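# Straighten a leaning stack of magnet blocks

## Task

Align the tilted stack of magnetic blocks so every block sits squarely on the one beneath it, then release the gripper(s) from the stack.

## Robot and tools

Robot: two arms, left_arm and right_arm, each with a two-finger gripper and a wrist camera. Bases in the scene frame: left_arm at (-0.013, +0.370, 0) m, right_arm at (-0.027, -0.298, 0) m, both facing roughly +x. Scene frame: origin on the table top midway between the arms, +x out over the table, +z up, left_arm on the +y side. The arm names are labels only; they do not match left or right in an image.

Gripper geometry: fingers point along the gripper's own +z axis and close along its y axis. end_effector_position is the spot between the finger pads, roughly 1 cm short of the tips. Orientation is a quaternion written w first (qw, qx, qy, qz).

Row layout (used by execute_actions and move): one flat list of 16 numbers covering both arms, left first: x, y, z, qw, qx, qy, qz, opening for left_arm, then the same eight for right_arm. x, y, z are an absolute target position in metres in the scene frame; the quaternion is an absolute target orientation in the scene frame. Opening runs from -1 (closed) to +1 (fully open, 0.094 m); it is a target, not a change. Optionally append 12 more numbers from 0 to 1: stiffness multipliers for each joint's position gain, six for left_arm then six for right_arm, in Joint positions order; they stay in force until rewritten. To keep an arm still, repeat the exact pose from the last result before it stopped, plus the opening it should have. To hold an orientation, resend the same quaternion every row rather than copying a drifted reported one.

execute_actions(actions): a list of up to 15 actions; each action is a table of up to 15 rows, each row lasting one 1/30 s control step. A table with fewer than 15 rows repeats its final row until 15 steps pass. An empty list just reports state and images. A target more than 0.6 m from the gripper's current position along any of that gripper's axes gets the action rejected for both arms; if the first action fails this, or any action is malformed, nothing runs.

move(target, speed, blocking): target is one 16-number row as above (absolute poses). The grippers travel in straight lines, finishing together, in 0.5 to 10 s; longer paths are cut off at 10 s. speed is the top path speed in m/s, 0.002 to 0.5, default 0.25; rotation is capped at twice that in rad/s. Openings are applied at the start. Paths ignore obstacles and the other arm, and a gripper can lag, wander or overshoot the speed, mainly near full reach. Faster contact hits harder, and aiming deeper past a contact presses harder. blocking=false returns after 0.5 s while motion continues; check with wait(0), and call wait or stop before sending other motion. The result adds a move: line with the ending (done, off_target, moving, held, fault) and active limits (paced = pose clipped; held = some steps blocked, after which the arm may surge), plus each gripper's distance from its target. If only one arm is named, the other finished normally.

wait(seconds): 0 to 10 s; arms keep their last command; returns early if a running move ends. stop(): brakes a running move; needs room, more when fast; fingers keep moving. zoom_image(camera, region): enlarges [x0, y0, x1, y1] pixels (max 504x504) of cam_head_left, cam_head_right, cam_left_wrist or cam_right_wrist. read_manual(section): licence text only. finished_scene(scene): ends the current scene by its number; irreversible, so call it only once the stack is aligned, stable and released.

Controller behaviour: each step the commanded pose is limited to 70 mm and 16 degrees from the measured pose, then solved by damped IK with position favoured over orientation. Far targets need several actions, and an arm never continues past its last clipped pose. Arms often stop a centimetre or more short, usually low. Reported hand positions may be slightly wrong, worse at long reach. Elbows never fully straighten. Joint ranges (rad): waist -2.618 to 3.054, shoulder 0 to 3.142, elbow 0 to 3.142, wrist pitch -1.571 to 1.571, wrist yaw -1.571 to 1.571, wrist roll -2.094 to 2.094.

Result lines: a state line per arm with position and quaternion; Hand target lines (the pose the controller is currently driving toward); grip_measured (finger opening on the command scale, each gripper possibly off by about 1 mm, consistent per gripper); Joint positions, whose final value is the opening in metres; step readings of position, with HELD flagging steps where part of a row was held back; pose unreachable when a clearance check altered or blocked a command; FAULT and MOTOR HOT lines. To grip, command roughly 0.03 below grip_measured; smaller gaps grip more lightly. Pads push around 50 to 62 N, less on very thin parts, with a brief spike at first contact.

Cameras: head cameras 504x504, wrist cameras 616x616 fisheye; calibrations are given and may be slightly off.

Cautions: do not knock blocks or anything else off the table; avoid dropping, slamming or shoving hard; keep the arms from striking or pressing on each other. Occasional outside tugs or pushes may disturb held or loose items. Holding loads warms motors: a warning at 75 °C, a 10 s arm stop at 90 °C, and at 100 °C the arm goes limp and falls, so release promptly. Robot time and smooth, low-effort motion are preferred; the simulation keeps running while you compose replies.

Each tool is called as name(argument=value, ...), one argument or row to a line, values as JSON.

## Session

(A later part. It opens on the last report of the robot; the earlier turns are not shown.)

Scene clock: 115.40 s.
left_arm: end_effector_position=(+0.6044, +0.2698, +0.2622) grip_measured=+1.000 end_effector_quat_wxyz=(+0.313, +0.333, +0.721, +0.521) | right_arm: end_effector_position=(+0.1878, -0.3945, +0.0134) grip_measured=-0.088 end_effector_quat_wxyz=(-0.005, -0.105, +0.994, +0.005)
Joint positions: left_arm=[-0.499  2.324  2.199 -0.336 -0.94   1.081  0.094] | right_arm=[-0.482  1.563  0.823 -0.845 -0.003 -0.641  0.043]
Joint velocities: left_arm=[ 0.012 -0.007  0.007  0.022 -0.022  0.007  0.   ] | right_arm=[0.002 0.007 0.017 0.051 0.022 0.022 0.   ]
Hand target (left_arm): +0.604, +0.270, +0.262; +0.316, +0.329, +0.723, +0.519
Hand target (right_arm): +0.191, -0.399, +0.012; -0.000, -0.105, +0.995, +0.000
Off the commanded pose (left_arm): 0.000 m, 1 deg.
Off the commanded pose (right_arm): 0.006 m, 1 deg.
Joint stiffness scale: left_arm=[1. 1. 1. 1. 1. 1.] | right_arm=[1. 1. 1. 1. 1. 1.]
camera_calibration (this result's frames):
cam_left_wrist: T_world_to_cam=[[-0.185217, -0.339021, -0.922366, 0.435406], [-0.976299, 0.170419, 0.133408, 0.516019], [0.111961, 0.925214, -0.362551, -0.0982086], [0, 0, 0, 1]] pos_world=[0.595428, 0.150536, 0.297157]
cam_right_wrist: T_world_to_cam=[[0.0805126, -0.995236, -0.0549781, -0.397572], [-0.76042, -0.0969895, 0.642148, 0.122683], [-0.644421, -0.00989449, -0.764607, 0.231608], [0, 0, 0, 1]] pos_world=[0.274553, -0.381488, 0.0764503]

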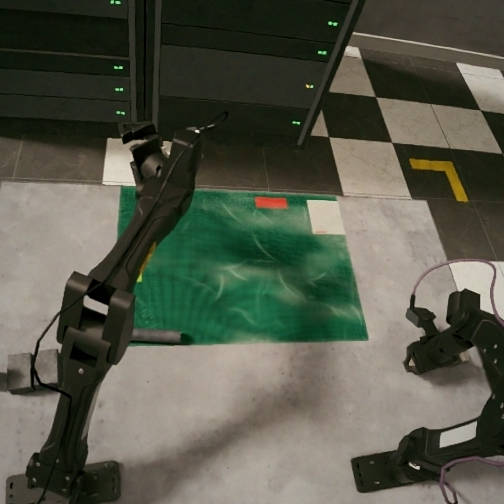

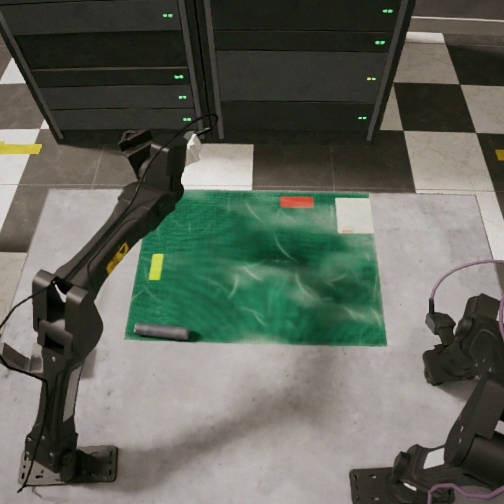

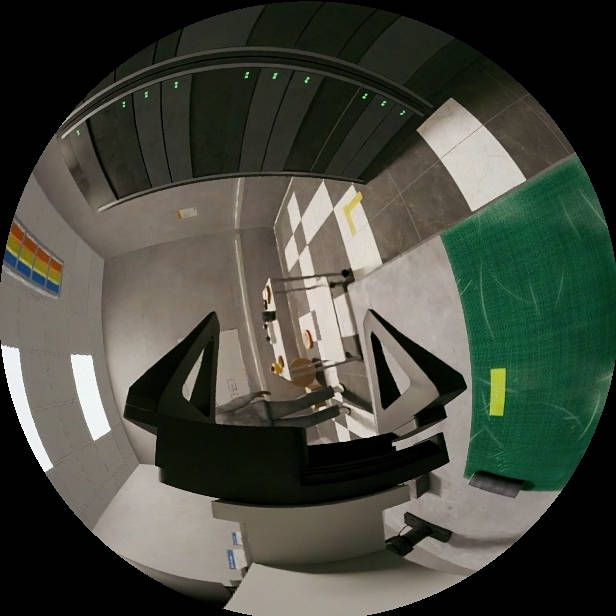

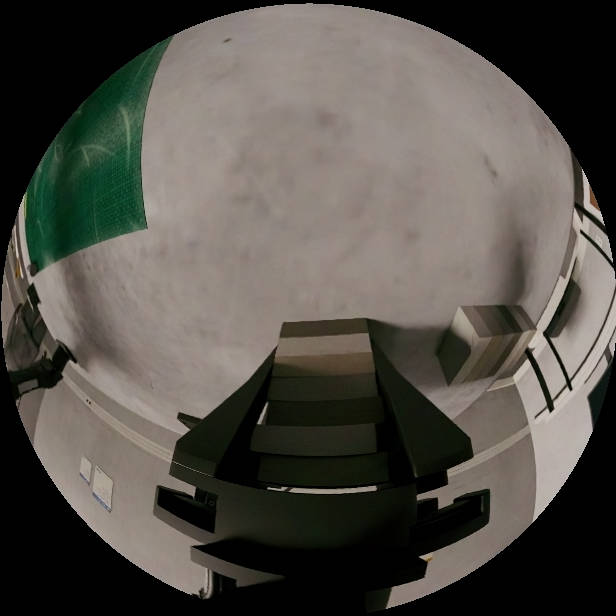

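move(
  target=[0.6044, 0.2698, 0.2622, 0.316, 0.329, 0.723, 0.519, 1, 0.191, -0.399, 0.012, 0, -0.1045, 0.9945, 0, 1],
)

move(
  target=[0.6044, 0.2698, 0.2622, 0.316, 0.329, 0.723, 0.519, 1, 0.191, -0.399, 0.105, 0, -0.1045, 0.9945, 0, 1],
  speed=0.08,
)

Scene clock: 118.50 s.
left_arm: end_effector_position=(+0.6044, +0.2698, +0.2622) grip_measured=+1.000 end_effector_quat_wxyz=(+0.313, +0.333, +0.721, +0.521) | right_arm: end_effector_position=(+0.1889, -0.3952, +0.0133) grip_measured=+1.000 end_effector_quat_wxyz=(-0.003, -0.106, +0.994, +0.003)
Joint positions: left_arm=[-0.499  2.324  2.199 -0.336 -0.94   1.082  0.094] | right_arm=[-0.482  1.563  0.823 -0.84  -0.003 -0.641  0.094]
Joint velocities: left_arm=[-0.017 -0.012  0.002  0.051 -0.007 -0.066  0.   ] | right_arm=[ 0.002 -0.017 -0.007  0.022  0.007 -0.007  0.   ]
Hand target (left_arm): +0.604, +0.270, +0.262; +0.316, +0.329, +0.723, +0.519
Hand target (right_arm): +0.191, -0.399, +0.012; -0.000, -0.104, +0.995, -0.000
Off the commanded pose (left_arm): 0.000 m, 1 deg.
Off the commanded pose (right_arm): 0.005 m, 1 deg.
Joint stiffness scale: left_arm=[1. 1. 1. 1. 1. 1.] | right_arm=[1. 1. 1. 1. 1. 1.]
move: done
camera_calibration (this result's frames):
cam_left_wrist: T_world_to_cam=[[-0.185442, -0.338722, -0.922431, 0.435478], [-0.976254, 0.170476, 0.133662, 0.51591], [0.111979, 0.925314, -0.362292, -0.0983138], [0, 0, 0, 1]] pos_world=[0.595424, 0.150526, 0.297122]
cam_right_wrist: T_world_to_cam=[[0.0811249, -0.995352, -0.051897, -0.398495], [-0.76307, -0.0955214, 0.639218, 0.12456], [-0.641204, -0.0122555, -0.767272, 0.230771], [0, 0, 0, 1]] pos_world=[0.275347, -0.381917, 0.0767621]

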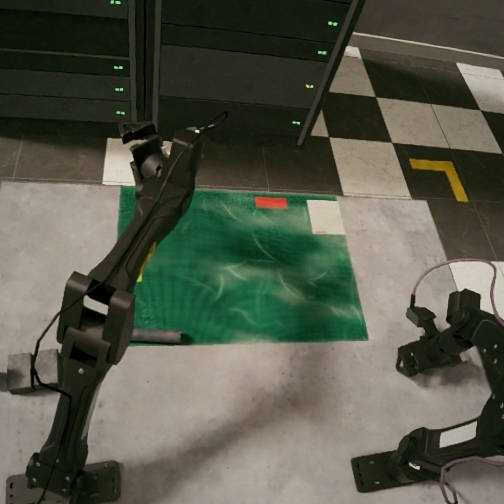

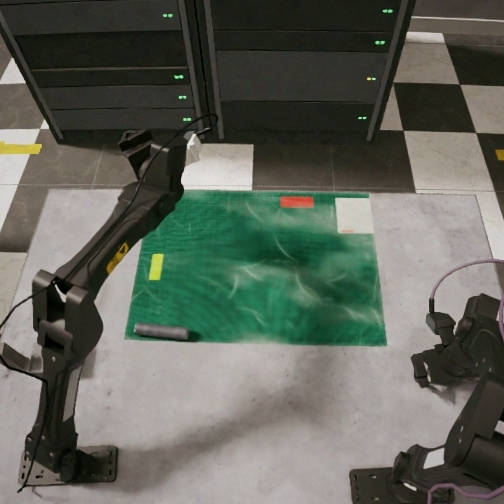

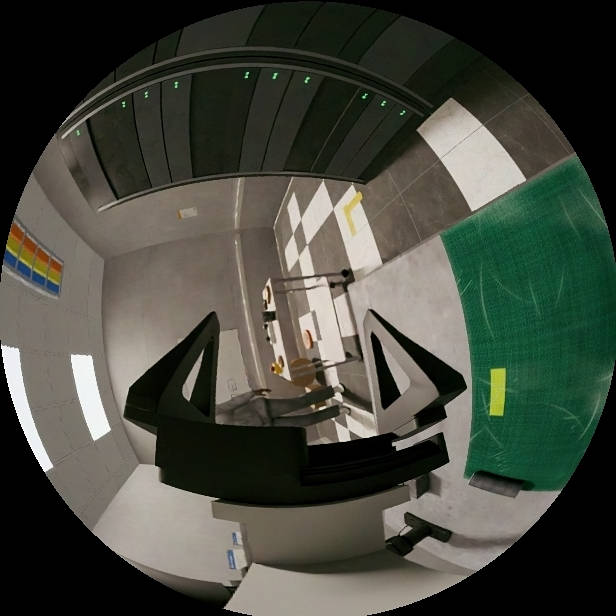

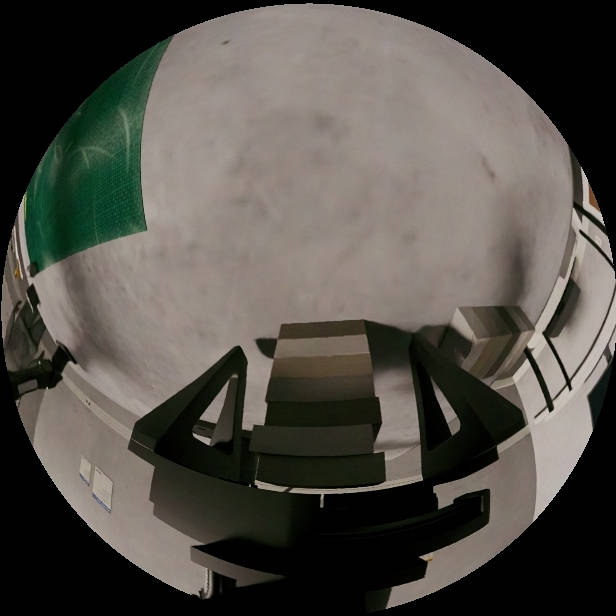

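Scene clock: 120.20 s.
left_arm: end_effector_position=(+0.6044, +0.2698, +0.2622) grip_measured=+1.000 end_effector_quat_wxyz=(+0.313, +0.333, +0.721, +0.521) | right_arm: end_effector_position=(+0.1872, -0.3944, +0.0925) grip_measured=+1.000 end_effector_quat_wxyz=(-0.019, -0.106, +0.994, +0.013)
Joint positions: left_arm=[-0.499  2.324  2.199 -0.336 -0.94   1.082  0.094] | right_arm=[-0.482  1.487  1.083 -1.213 -0.003 -0.641  0.094]
Joint velocities: left_arm=[ 0.012 -0.007  0.007 -0.037  0.022 -0.051  0.   ] | right_arm=[-0.007 -0.017  0.007 -0.022  0.007 -0.066  0.   ]
Hand target (left_arm): +0.604, +0.270, +0.262; +0.316, +0.329, +0.723, +0.519
Hand target (right_arm): +0.193, -0.400, +0.104; -0.000, -0.104, +0.995, -0.000
Off the commanded pose (left_arm): 0.000 m, 1 deg.
Off the commanded pose (right_arm): 0.014 m, 3 deg.
Joint stiffness scale: left_arm=[1. 1. 1. 1. 1. 1.] | right_arm=[1. 1. 1. 1. 1. 1.]
move: off_target (right_arm)
camera_calibration (this result's frames):
cam_left_wrist: T_world_to_cam=[[-0.185442, -0.338722, -0.922431, 0.435478], [-0.976254, 0.170476, 0.133662, 0.51591], [0.111979, 0.925314, -0.362292, -0.0983138], [0, 0, 0, 1]] pos_world=[0.595424, 0.150526, 0.297122]
cam_right_wrist: T_world_to_cam=[[0.0790512, -0.994402, -0.070108, -0.391044], [-0.740933, -0.10566, 0.663215, 0.06242], [-0.666911, -0.00048263, -0.745138, 0.297822], [0, 0, 0, 1]] pos_world=[0.275782, -0.382116, 0.153105]

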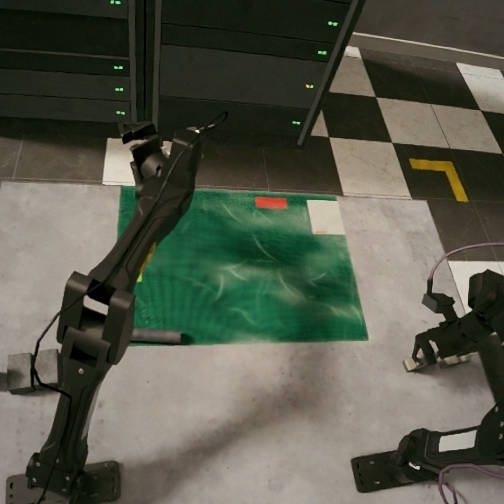

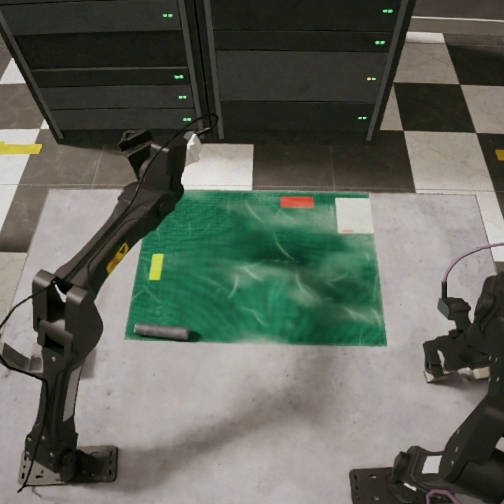

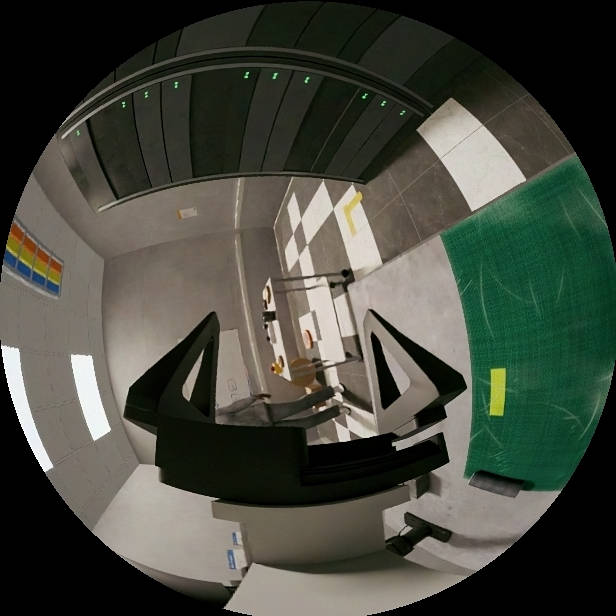

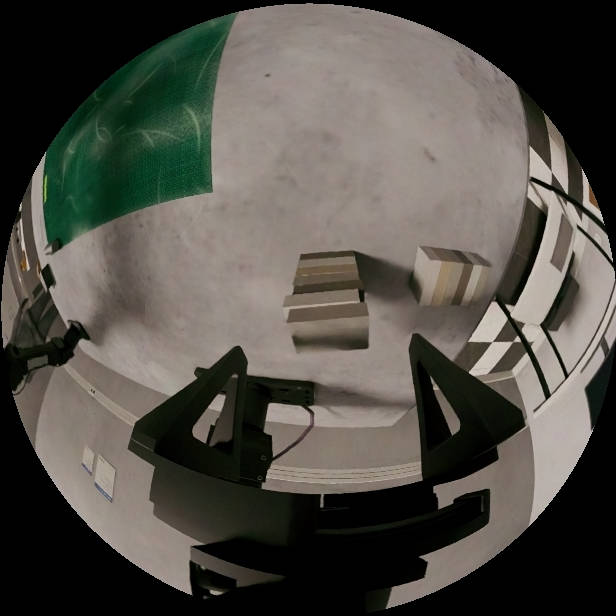

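zoom_image(
  camera="cam_right_wrist",
  region=[230, 210, 430, 380],
)

Region (230, 210, 430, 380) of cam_right_wrist's 616x616 image, scaled by 2.520, with more detail than that image has; it fills the top 428 rows of this view, and the rest is white.

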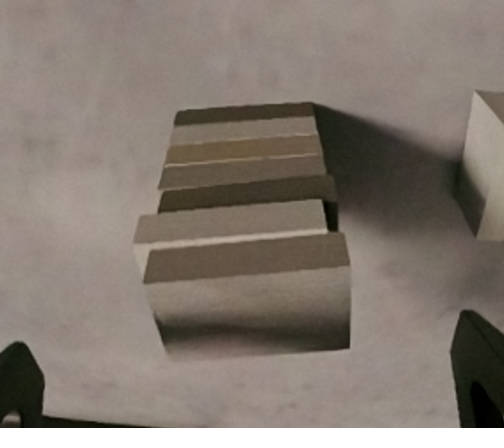

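Block 5 still sticks out: its left end is about 12 px (roughly 3 mm) toward +y of the other blocks. That is along the stack's length, so the stack isn't square yet. The gripper is already in the length-squeeze orientation, so I'll go back down and repeat that squeeze with a firmer close.

move(
  target=[0.6044, 0.2698, 0.2622, 0.316, 0.329, 0.723, 0.519, 1, 0.191, -0.399, 0.012, 0, -0.1045, 0.9945, 0, 1],
  speed=0.08,
)

move(
  target=[0.6044, 0.2698, 0.2622, 0.316, 0.329, 0.723, 0.519, 1, 0.191, -0.399, 0.012, 0, -0.1045, 0.9945, 0, -0.22],
)

Scene clock: 140.87 s.
left_arm: end_effector_position=(+0.6044, +0.2698, +0.2622) grip_measured=+1.000 end_effector_quat_wxyz=(+0.313, +0.333, +0.721, +0.521) | right_arm: end_effector_position=(+0.1884, -0.3951, +0.0134) grip_measured=+1.000 end_effector_quat_wxyz=(-0.004, -0.106, +0.994, +0.003)
Joint positions: left_arm=[-0.499  2.324  2.199 -0.336 -0.94   1.082  0.094] | right_arm=[-0.482  1.562  0.823 -0.842 -0.002 -0.641  0.094]
Joint velocities: left_arm=[ 0.007  0.012  0.022 -0.051 -0.007 -0.037  0.   ] | right_arm=[ 0.017 -0.002  0.037  0.007 -0.051 -0.066  0.   ]
Hand target (left_arm): +0.604, +0.270, +0.262; +0.316, +0.329, +0.723, +0.519
Hand target (right_arm): +0.189, -0.398, +0.012; -0.000, -0.104, +0.995, -0.000
Off the commanded pose (left_arm): 0.000 m, 1 deg.
Off the commanded pose (right_arm): 0.005 m, 1 deg.
Joint stiffness scale: left_arm=[1. 1. 1. 1. 1. 1.] | right_arm=[1. 1. 1. 1. 1. 1.]
move: done
camera_calibration (this result's frames):
cam_left_wrist: T_world_to_cam=[[-0.185666, -0.338423, -0.922496, 0.43555], [-0.976209, 0.170534, 0.133916, 0.515801], [0.111996, 0.925413, -0.362034, -0.098419], [0, 0, 0, 1]] pos_world=[0.595419, 0.150517, 0.297088]
cam_right_wrist: T_world_to_cam=[[0.0810435, -0.995354, -0.0519772, -0.398382], [-0.761978, -0.0954897, 0.640524, 0.123955], [-0.642512, -0.0123048, -0.766177, 0.230761], [0, 0, 0, 1]] pos_world=[0.275004, -0.381855, 0.0767011]

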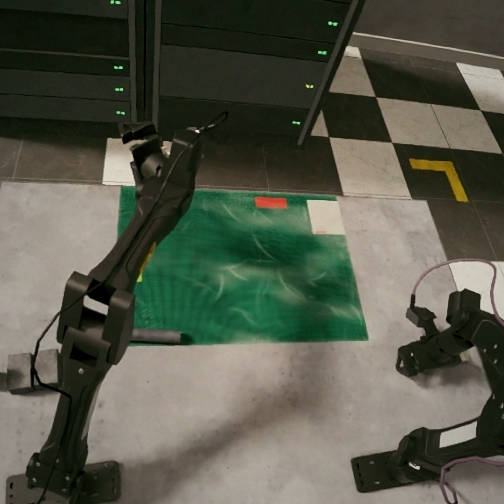

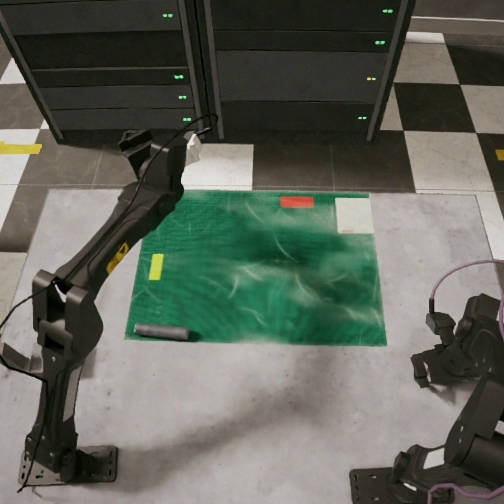

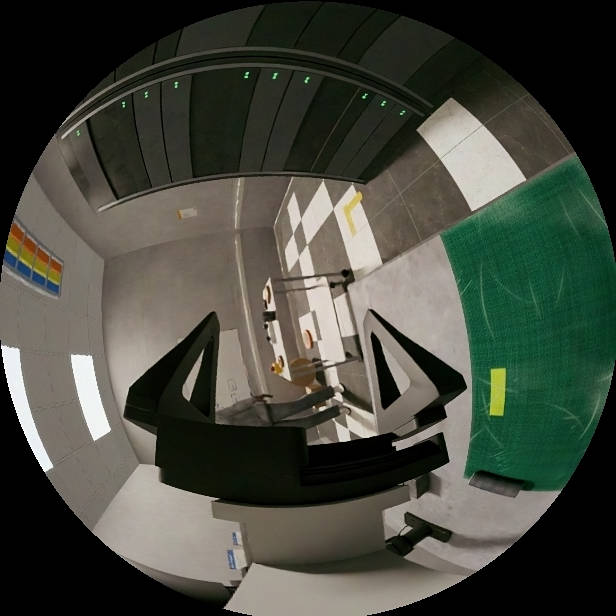

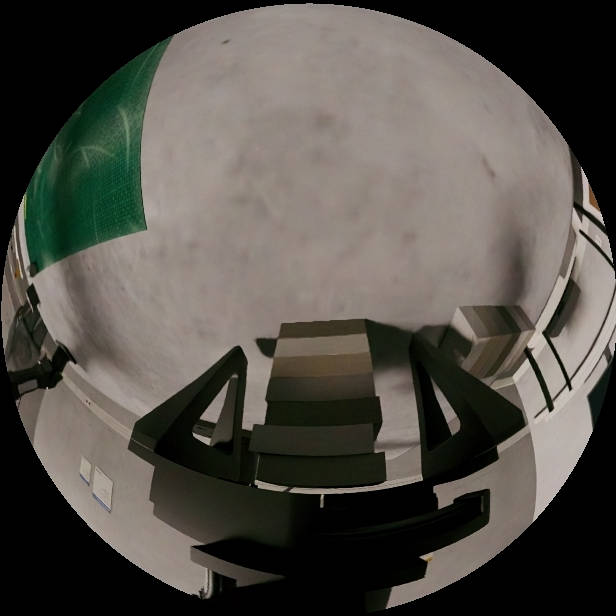

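Scene clock: 141.57 s.
left_arm: end_effector_position=(+0.6044, +0.2698, +0.2622) grip_measured=+1.000 end_effector_quat_wxyz=(+0.312, +0.334, +0.721, +0.521) | right_arm: end_effector_position=(+0.1885, -0.3949, +0.0134) grip_measured=-0.087 end_effector_quat_wxyz=(-0.004, -0.106, +0.994, +0.004)
Joint positions: left_arm=[-0.499  2.324  2.199 -0.336 -0.94   1.082  0.094] | right_arm=[-0.482  1.562  0.823 -0.842 -0.003 -0.641  0.043]
Joint velocities: left_arm=[ 0.002 -0.007  0.012 -0.022 -0.022 -0.007  0.   ] | right_arm=[ 0.002 -0.002 -0.002 -0.007  0.037  0.037  0.001]
Hand target (left_arm): +0.604, +0.270, +0.262; +0.316, +0.329, +0.723, +0.519
Hand target (right_arm): +0.191, -0.399, +0.012; +0.000, -0.104, +0.995, -0.000
Off the commanded pose (left_arm): 0.000 m, 1 deg.
Off the commanded pose (right_arm): 0.005 m, 1 deg.
Joint stiffness scale: left_arm=[1. 1. 1. 1. 1. 1.] | right_arm=[1. 1. 1. 1. 1. 1.]
move: done
camera_calibration (this result's frames):
cam_left_wrist: T_world_to_cam=[[-0.185891, -0.338123, -0.92256, 0.435622], [-0.976165, 0.170591, 0.13417, 0.515692], [0.112014, 0.925512, -0.361775, -0.0985242], [0, 0, 0, 1]] pos_world=[0.595414, 0.150507, 0.297053]
cam_right_wrist: T_world_to_cam=[[0.0810568, -0.995301, -0.0529742, -0.398172], [-0.762284, -0.0961469, 0.640061, 0.123841], [-0.642147, -0.0114999, -0.766496, 0.231072], [0, 0, 0, 1]] pos_world=[0.275059, -0.381737, 0.0767565]

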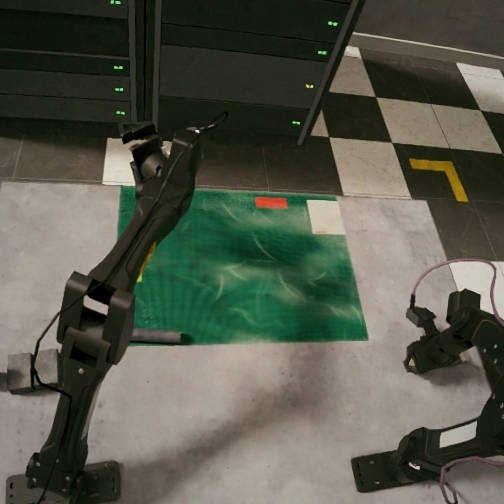

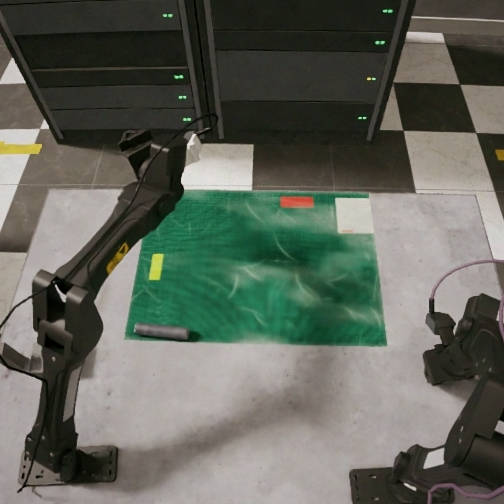

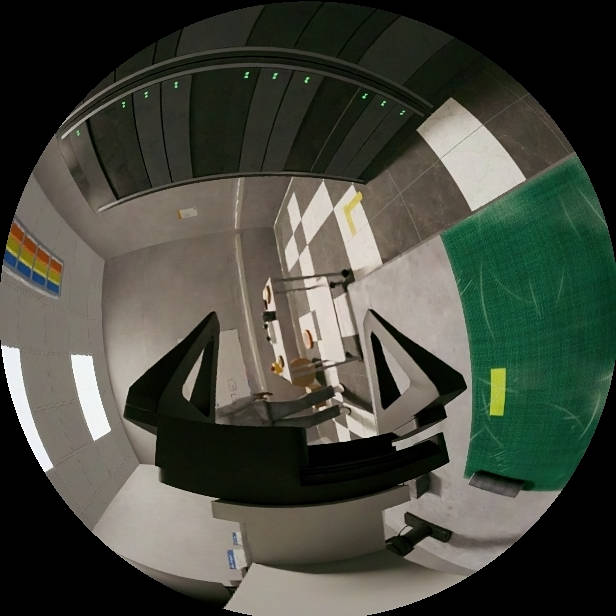

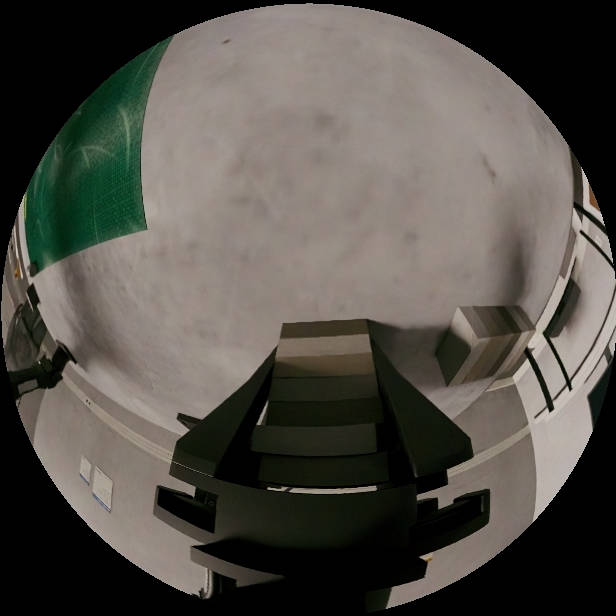

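The opening still stops at −0.087, so the firmer close hit a hard stop. The lower blocks are setting that stop, so the finger is probably missing block 5. I'll zoom in on the contact.

zoom_image(
  camera="cam_right_wrist",
  region=[220, 300, 440, 500],
)

Region (220, 300, 440, 500) of cam_right_wrist's 616x616 image, scaled by 2.291, with more detail than that image has; it fills the top 458 rows of this view, and the rest is white.

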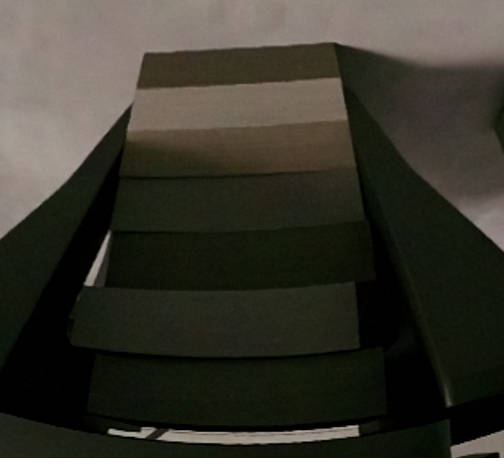

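The zoom shows why. The fingers taper, so their inner faces touch only the lower four blocks, and block 5's left end sits in the gap higher up the left finger. I'll open, raise the pinch so the pads sit level with blocks 4–6, and squeeze along the length there.

move(
  target=[0.6044, 0.2698, 0.2622, 0.316, 0.329, 0.723, 0.519, 1, 0.191, -0.399, 0.012, 0, -0.1045, 0.9945, 0, 1],
)

move(
  target=[0.6044, 0.2698, 0.2622, 0.316, 0.329, 0.723, 0.519, 1, 0.191, -0.399, 0.043, 0, -0.1045, 0.9945, 0, 1],
  speed=0.06,
)

Scene clock: 148.97 s.
left_arm: end_effector_position=(+0.6044, +0.2698, +0.2622) grip_measured=+1.000 end_effector_quat_wxyz=(+0.312, +0.334, +0.721, +0.521) | right_arm: end_effector_position=(+0.1889, -0.3952, +0.0134) grip_measured=+1.000 end_effector_quat_wxyz=(-0.003, -0.106, +0.994, +0.003)
Joint positions: left_arm=[-0.499  2.324  2.199 -0.336 -0.94   1.083  0.094] | right_arm=[-0.482  1.562  0.823 -0.84  -0.003 -0.641  0.094]
Joint velocities: left_arm=[ 0.002 -0.017 -0.002 -0.051  0.081  0.007  0.   ] | right_arm=[-0.007 -0.007  0.002  0.022  0.037  0.022  0.   ]
Hand target (left_arm): +0.604, +0.270, +0.262; +0.316, +0.329, +0.723, +0.519
Hand target (right_arm): +0.191, -0.399, +0.012; -0.000, -0.104, +0.995, +0.000
Off the commanded pose (left_arm): 0.000 m, 1 deg.
Off the commanded pose (right_arm): 0.005 m, 1 deg.
Joint stiffness scale: left_arm=[1. 1. 1. 1. 1. 1.] | right_arm=[1. 1. 1. 1. 1. 1.]
move: done
camera_calibration (this result's frames):
cam_left_wrist: T_world_to_cam=[[-0.186116, -0.337824, -0.922625, 0.435694], [-0.97612, 0.170647, 0.134424, 0.515583], [0.112032, 0.92561, -0.361516, -0.0986295], [0, 0, 0, 1]] pos_world=[0.59541, 0.150497, 0.297019]
cam_right_wrist: T_world_to_cam=[[0.0815226, -0.995329, -0.051713, -0.398579], [-0.763256, -0.0957127, 0.638967, 0.124496], [-0.640932, -0.0126199, -0.767494, 0.230665], [0, 0, 0, 1]] pos_world=[0.275356, -0.38189, 0.076873]

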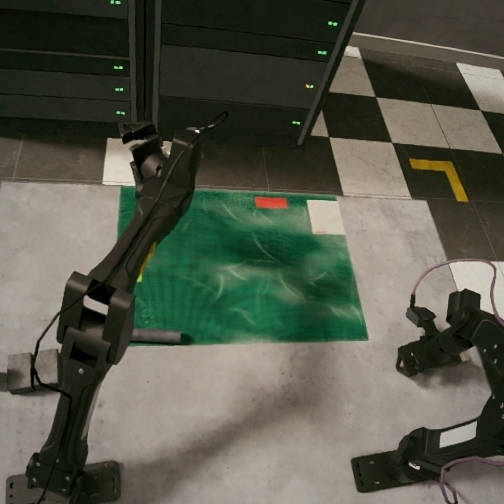

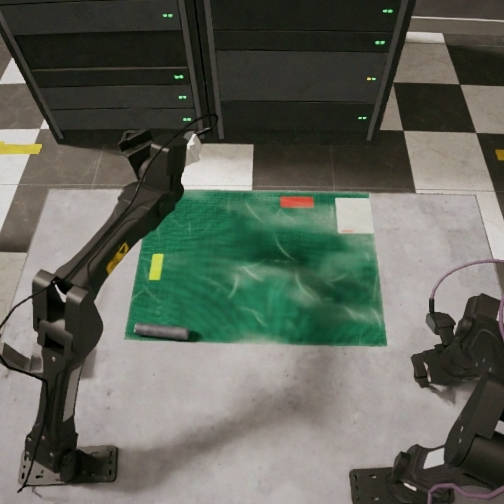

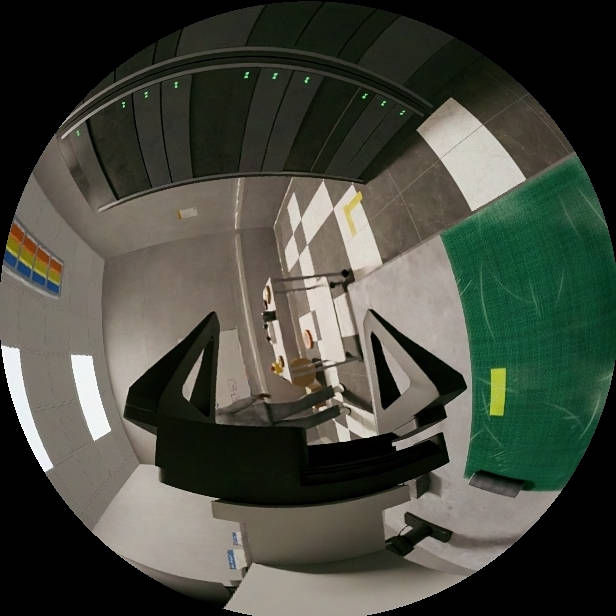

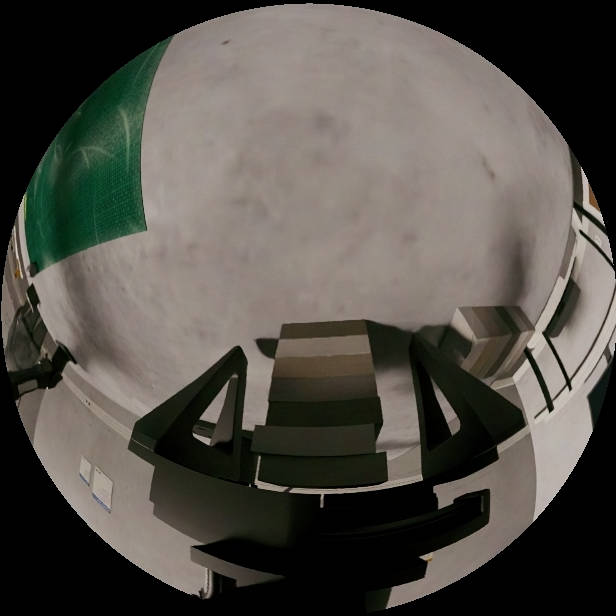

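Scene clock: 149.97 s.
left_arm: end_effector_position=(+0.6044, +0.2698, +0.2622) grip_measured=+1.000 end_effector_quat_wxyz=(+0.312, +0.334, +0.721, +0.521) | right_arm: end_effector_position=(+0.1836, -0.3927, +0.0315) grip_measured=+1.000 end_effector_quat_wxyz=(-0.019, -0.106, +0.994, +0.013)
Joint positions: left_arm=[-0.499  2.324  2.199 -0.336 -0.94   1.083  0.094] | right_arm=[-0.482  1.541  0.881 -0.956 -0.003 -0.641  0.094]
Joint velocities: left_arm=[ 0.002 -0.012 -0.007 -0.051 -0.022 -0.022  0.   ] | right_arm=[-0.007 -0.012 -0.012 -0.007  0.022  0.007  0.   ]
Hand target (left_arm): +0.604, +0.270, +0.262; +0.316, +0.329, +0.723, +0.519
Hand target (right_arm): +0.191, -0.399, +0.043; -0.000, -0.104, +0.995, +0.000
Off the commanded pose (left_arm): 0.000 m, 1 deg.
Off the commanded pose (right_arm): 0.015 m, 3 deg.
Joint stiffness scale: left_arm=[1. 1. 1. 1. 1. 1.] | right_arm=[1. 1. 1. 1. 1. 1.]
move: off_target (right_arm)
camera_calibration (this result's frames):
cam_left_wrist: T_world_to_cam=[[-0.186116, -0.337824, -0.922625, 0.435694], [-0.97612, 0.170647, 0.134424, 0.515583], [0.112032, 0.92561, -0.361516, -0.0986295], [0, 0, 0, 1]] pos_world=[0.59541, 0.150497, 0.297019]
cam_right_wrist: T_world_to_cam=[[0.0795033, -0.994404, -0.0695663, -0.393483], [-0.741588, -0.105637, 0.662487, 0.100494], [-0.666128, -0.00108041, -0.745836, 0.249626], [0, 0, 0, 1]] pos_world=[0.272092, -0.380395, 0.092231]

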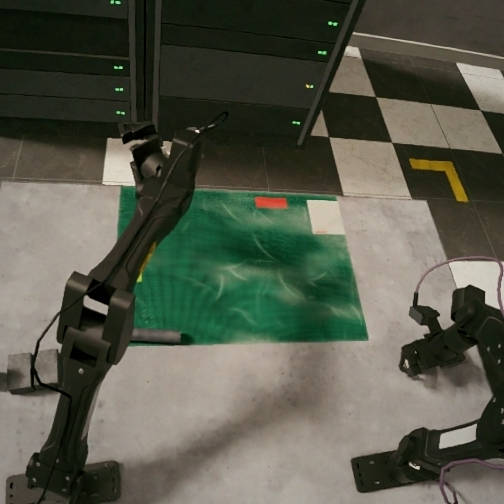

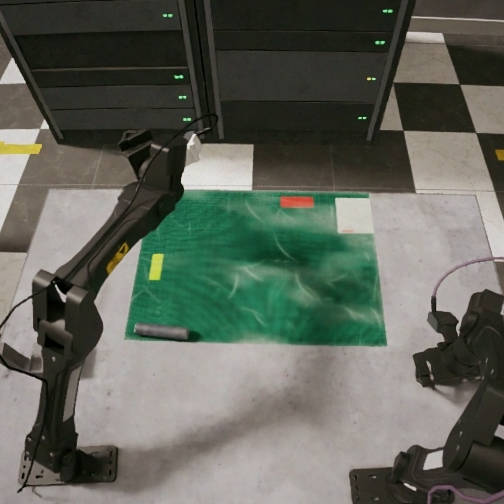

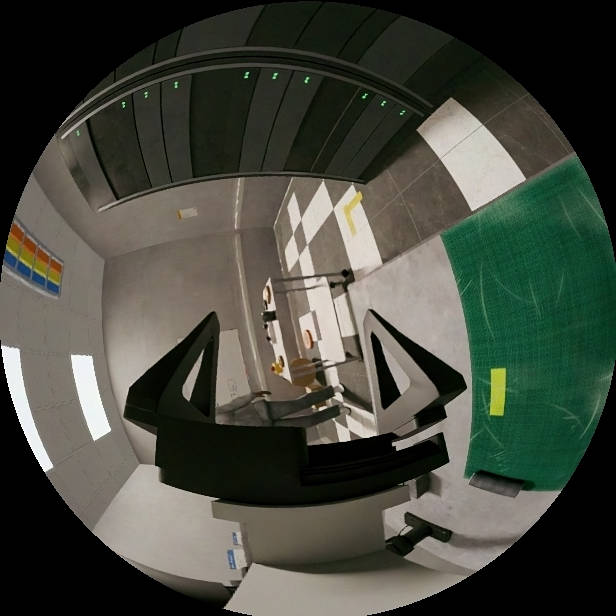

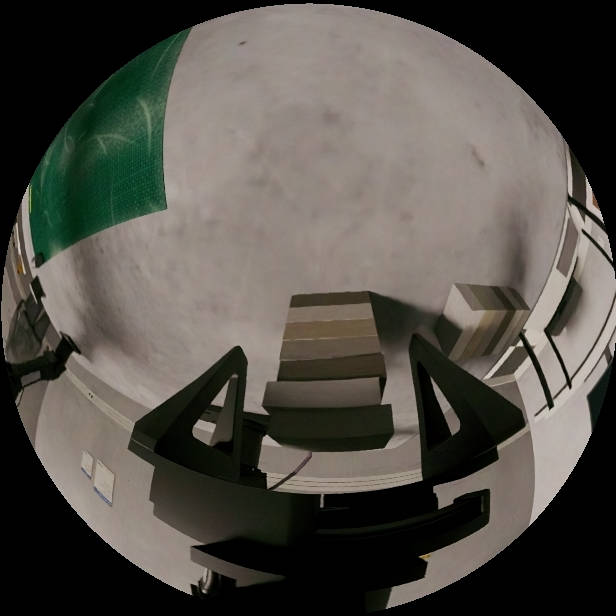

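The arm stopped low at z=0.0315 and drifted about 5 mm toward −x. I want the pinch at z≈0.040, centred on the stack at about (0.188, −0.395), so I'll offset the command to allow for that.

move(
  target=[0.6044, 0.2698, 0.2622, 0.316, 0.329, 0.723, 0.519, 1, 0.195, -0.401, 0.051, 0, -0.1045, 0.9945, 0, 1],
  speed=0.05,
)

Scene clock: 153.80 s.
left_arm: end_effector_position=(+0.6044, +0.2698, +0.2622) grip_measured=+1.000 end_effector_quat_wxyz=(+0.312, +0.334, +0.721, +0.521) | right_arm: end_effector_position=(+0.1883, -0.3950, +0.0401) grip_measured=+1.000 end_effector_quat_wxyz=(-0.016, -0.106, +0.994, +0.011)
Joint positions: left_arm=[-0.499  2.324  2.199 -0.336 -0.94   1.083  0.094] | right_arm=[-0.482  1.541  0.918 -0.987 -0.002 -0.641  0.094]
Joint velocities: left_arm=[-0.007  0.012 -0.017 -0.051  0.037 -0.007  0.   ] | right_arm=[-0.012 -0.007 -0.007 -0.022 -0.022 -0.007  0.   ]
Hand target (left_arm): +0.604, +0.270, +0.262; +0.316, +0.329, +0.723, +0.519
Hand target (right_arm): +0.195, -0.401, +0.050; -0.000, -0.104, +0.995, -0.000
Off the commanded pose (left_arm): 0.000 m, 1 deg.
Off the commanded pose (right_arm): 0.014 m, 2 deg.
Joint stiffness scale: left_arm=[1. 1. 1. 1. 1. 1.] | right_arm=[1. 1. 1. 1. 1. 1.]
move: off_target (right_arm)
camera_calibration (this result's frames):
cam_left_wrist: T_world_to_cam=[[-0.186116, -0.337824, -0.922625, 0.435694], [-0.97612, 0.170647, 0.134424, 0.515583], [0.112032, 0.92561, -0.361516, -0.0986295], [0, 0, 0, 1]] pos_world=[0.59541, 0.150497, 0.297019]
cam_right_wrist: T_world_to_cam=[[0.0798853, -0.994599, -0.0662646, -0.395752], [-0.745147, -0.103741, 0.658782, 0.099603], [-0.662098, -0.00325016, -0.74941, 0.257707], [0, 0, 0, 1]] pos_world=[0.276461, -0.382444, 0.101287]

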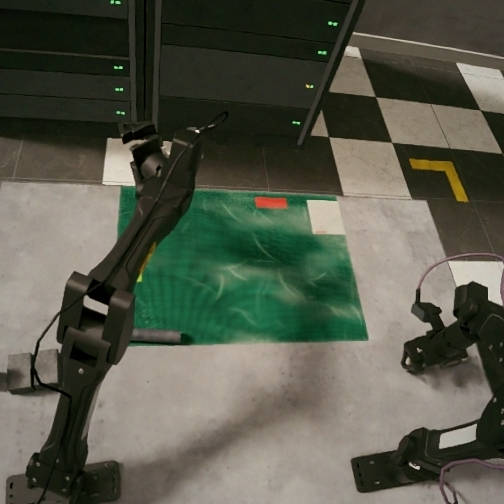

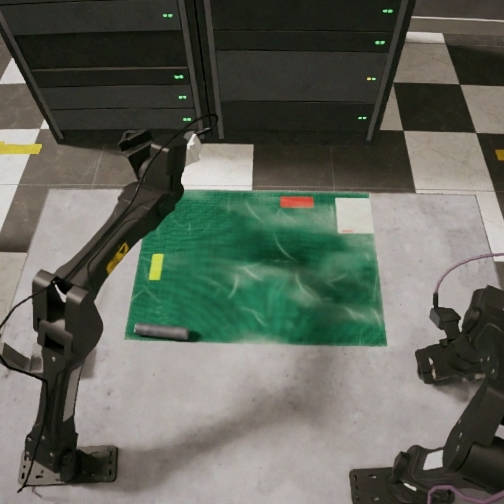

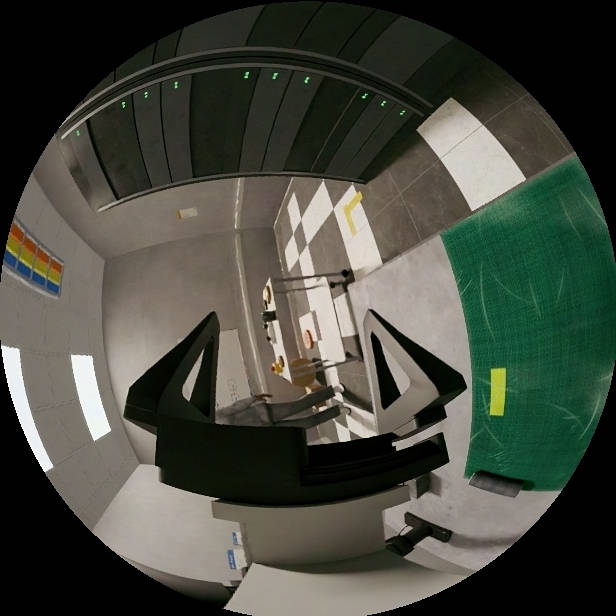

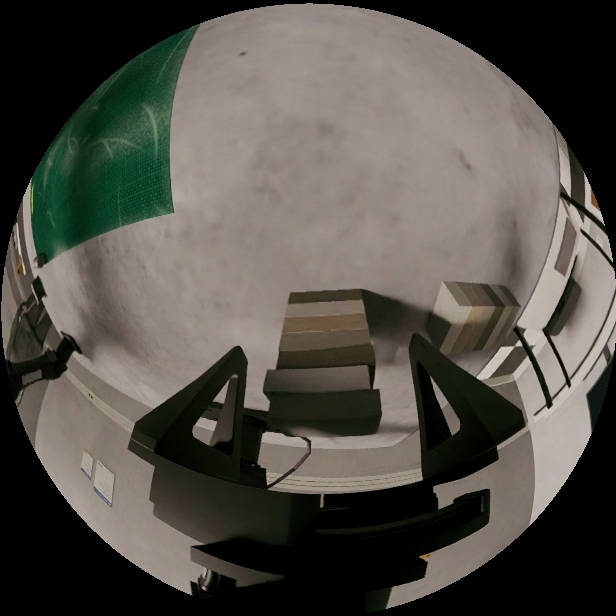

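The pinch is now at (0.1883, −0.3950, 0.0401), centred on the stack and level with blocks 4–6. I'll close along the length here.

move(
  target=[0.6044, 0.2698, 0.2622, 0.316, 0.329, 0.723, 0.519, 1, 0.195, -0.401, 0.051, 0, -0.1045, 0.9945, 0, -0.2],
)

Scene clock: 156.40 s.
left_arm: end_effector_position=(+0.6044, +0.2698, +0.2622) grip_measured=+1.000 end_effector_quat_wxyz=(+0.312, +0.334, +0.721, +0.521) | right_arm: end_effector_position=(+0.1875, -0.3950, +0.0401) grip_measured=-0.087 end_effector_quat_wxyz=(-0.018, -0.106, +0.994, +0.011)
Joint positions: left_arm=[-0.499  2.324  2.199 -0.336 -0.94   1.083  0.094] | right_arm=[-0.482  1.541  0.918 -0.99  -0.    -0.641  0.043]
Joint velocities: left_arm=[ 0.017 -0.012  0.002 -0.007  0.037 -0.081  0.   ] | right_arm=[-0.012 -0.017  0.032  0.022  0.037  0.022  0.001]
Hand target (left_arm): +0.604, +0.270, +0.262; +0.316, +0.329, +0.723, +0.519
Hand target (right_arm): +0.195, -0.401, +0.051; -0.000, -0.104, +0.995, -0.000
Off the commanded pose (left_arm): 0.000 m, 1 deg.
Off the commanded pose (right_arm): 0.014 m, 2 deg.
Joint stiffness scale: left_arm=[1. 1. 1. 1. 1. 1.] | right_arm=[1. 1. 1. 1. 1. 1.]
move: off_target (right_arm)
camera_calibration (this result's frames):
cam_left_wrist: T_world_to_cam=[[-0.186341, -0.337524, -0.922689, 0.435766], [-0.976075, 0.170704, 0.134678, 0.515474], [0.11205, 0.925709, -0.361258, -0.0987348], [0, 0, 0, 1]] pos_world=[0.595405, 0.150488, 0.296984]
cam_right_wrist: T_world_to_cam=[[0.0793691, -0.994665, -0.0658904, -0.395668], [-0.743048, -0.103095, 0.66125, 0.0987892], [-0.664515, -0.00352305, -0.747267, 0.257493], [0, 0, 0, 1]] pos_world=[0.275917, -0.382465, 0.101021]

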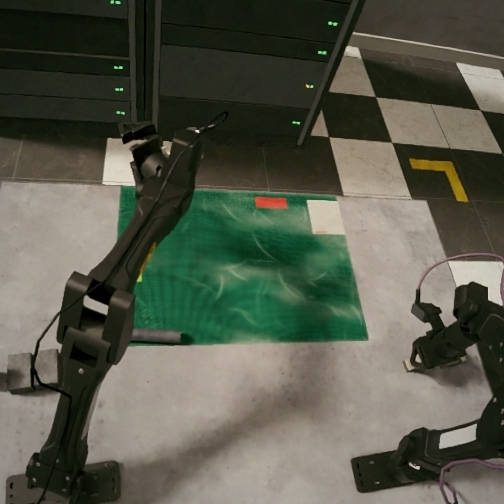

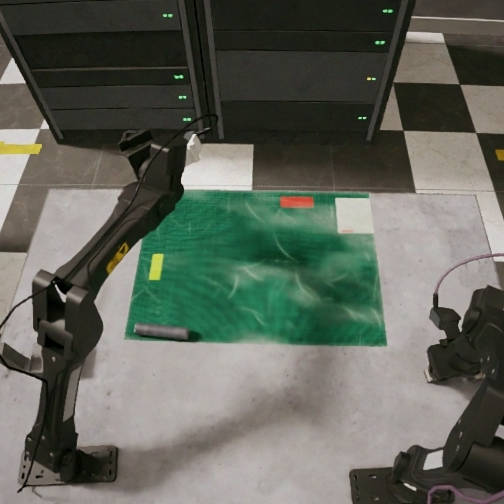

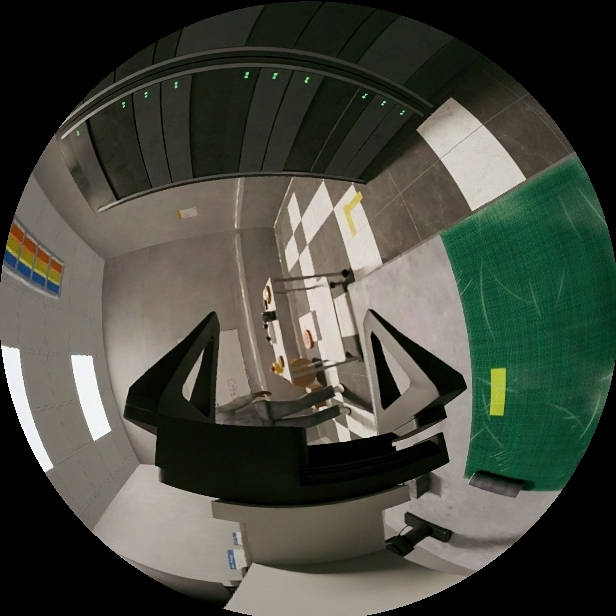

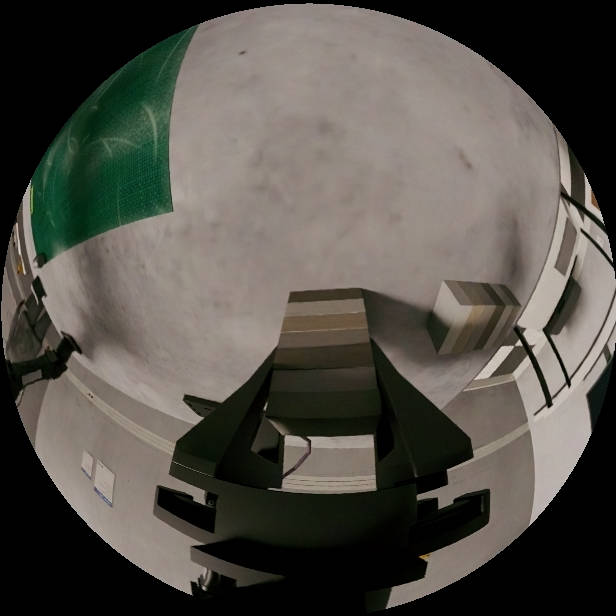

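zoom_image(
  camera="cam_right_wrist",
  region=[230, 270, 430, 450],
)

Region (230, 270, 430, 450) of cam_right_wrist's 616x616 image, scaled by 2.520, with more detail than that image has; it fills the top 454 rows of this view, and the rest is white.

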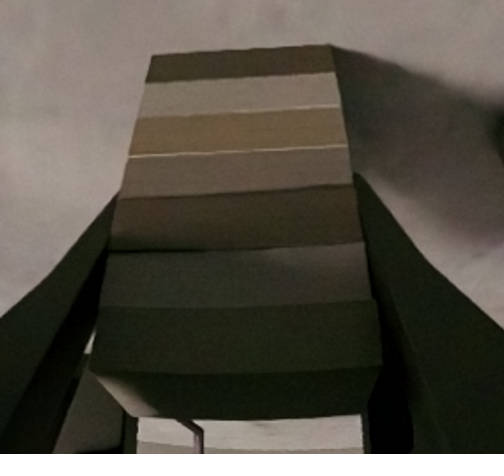

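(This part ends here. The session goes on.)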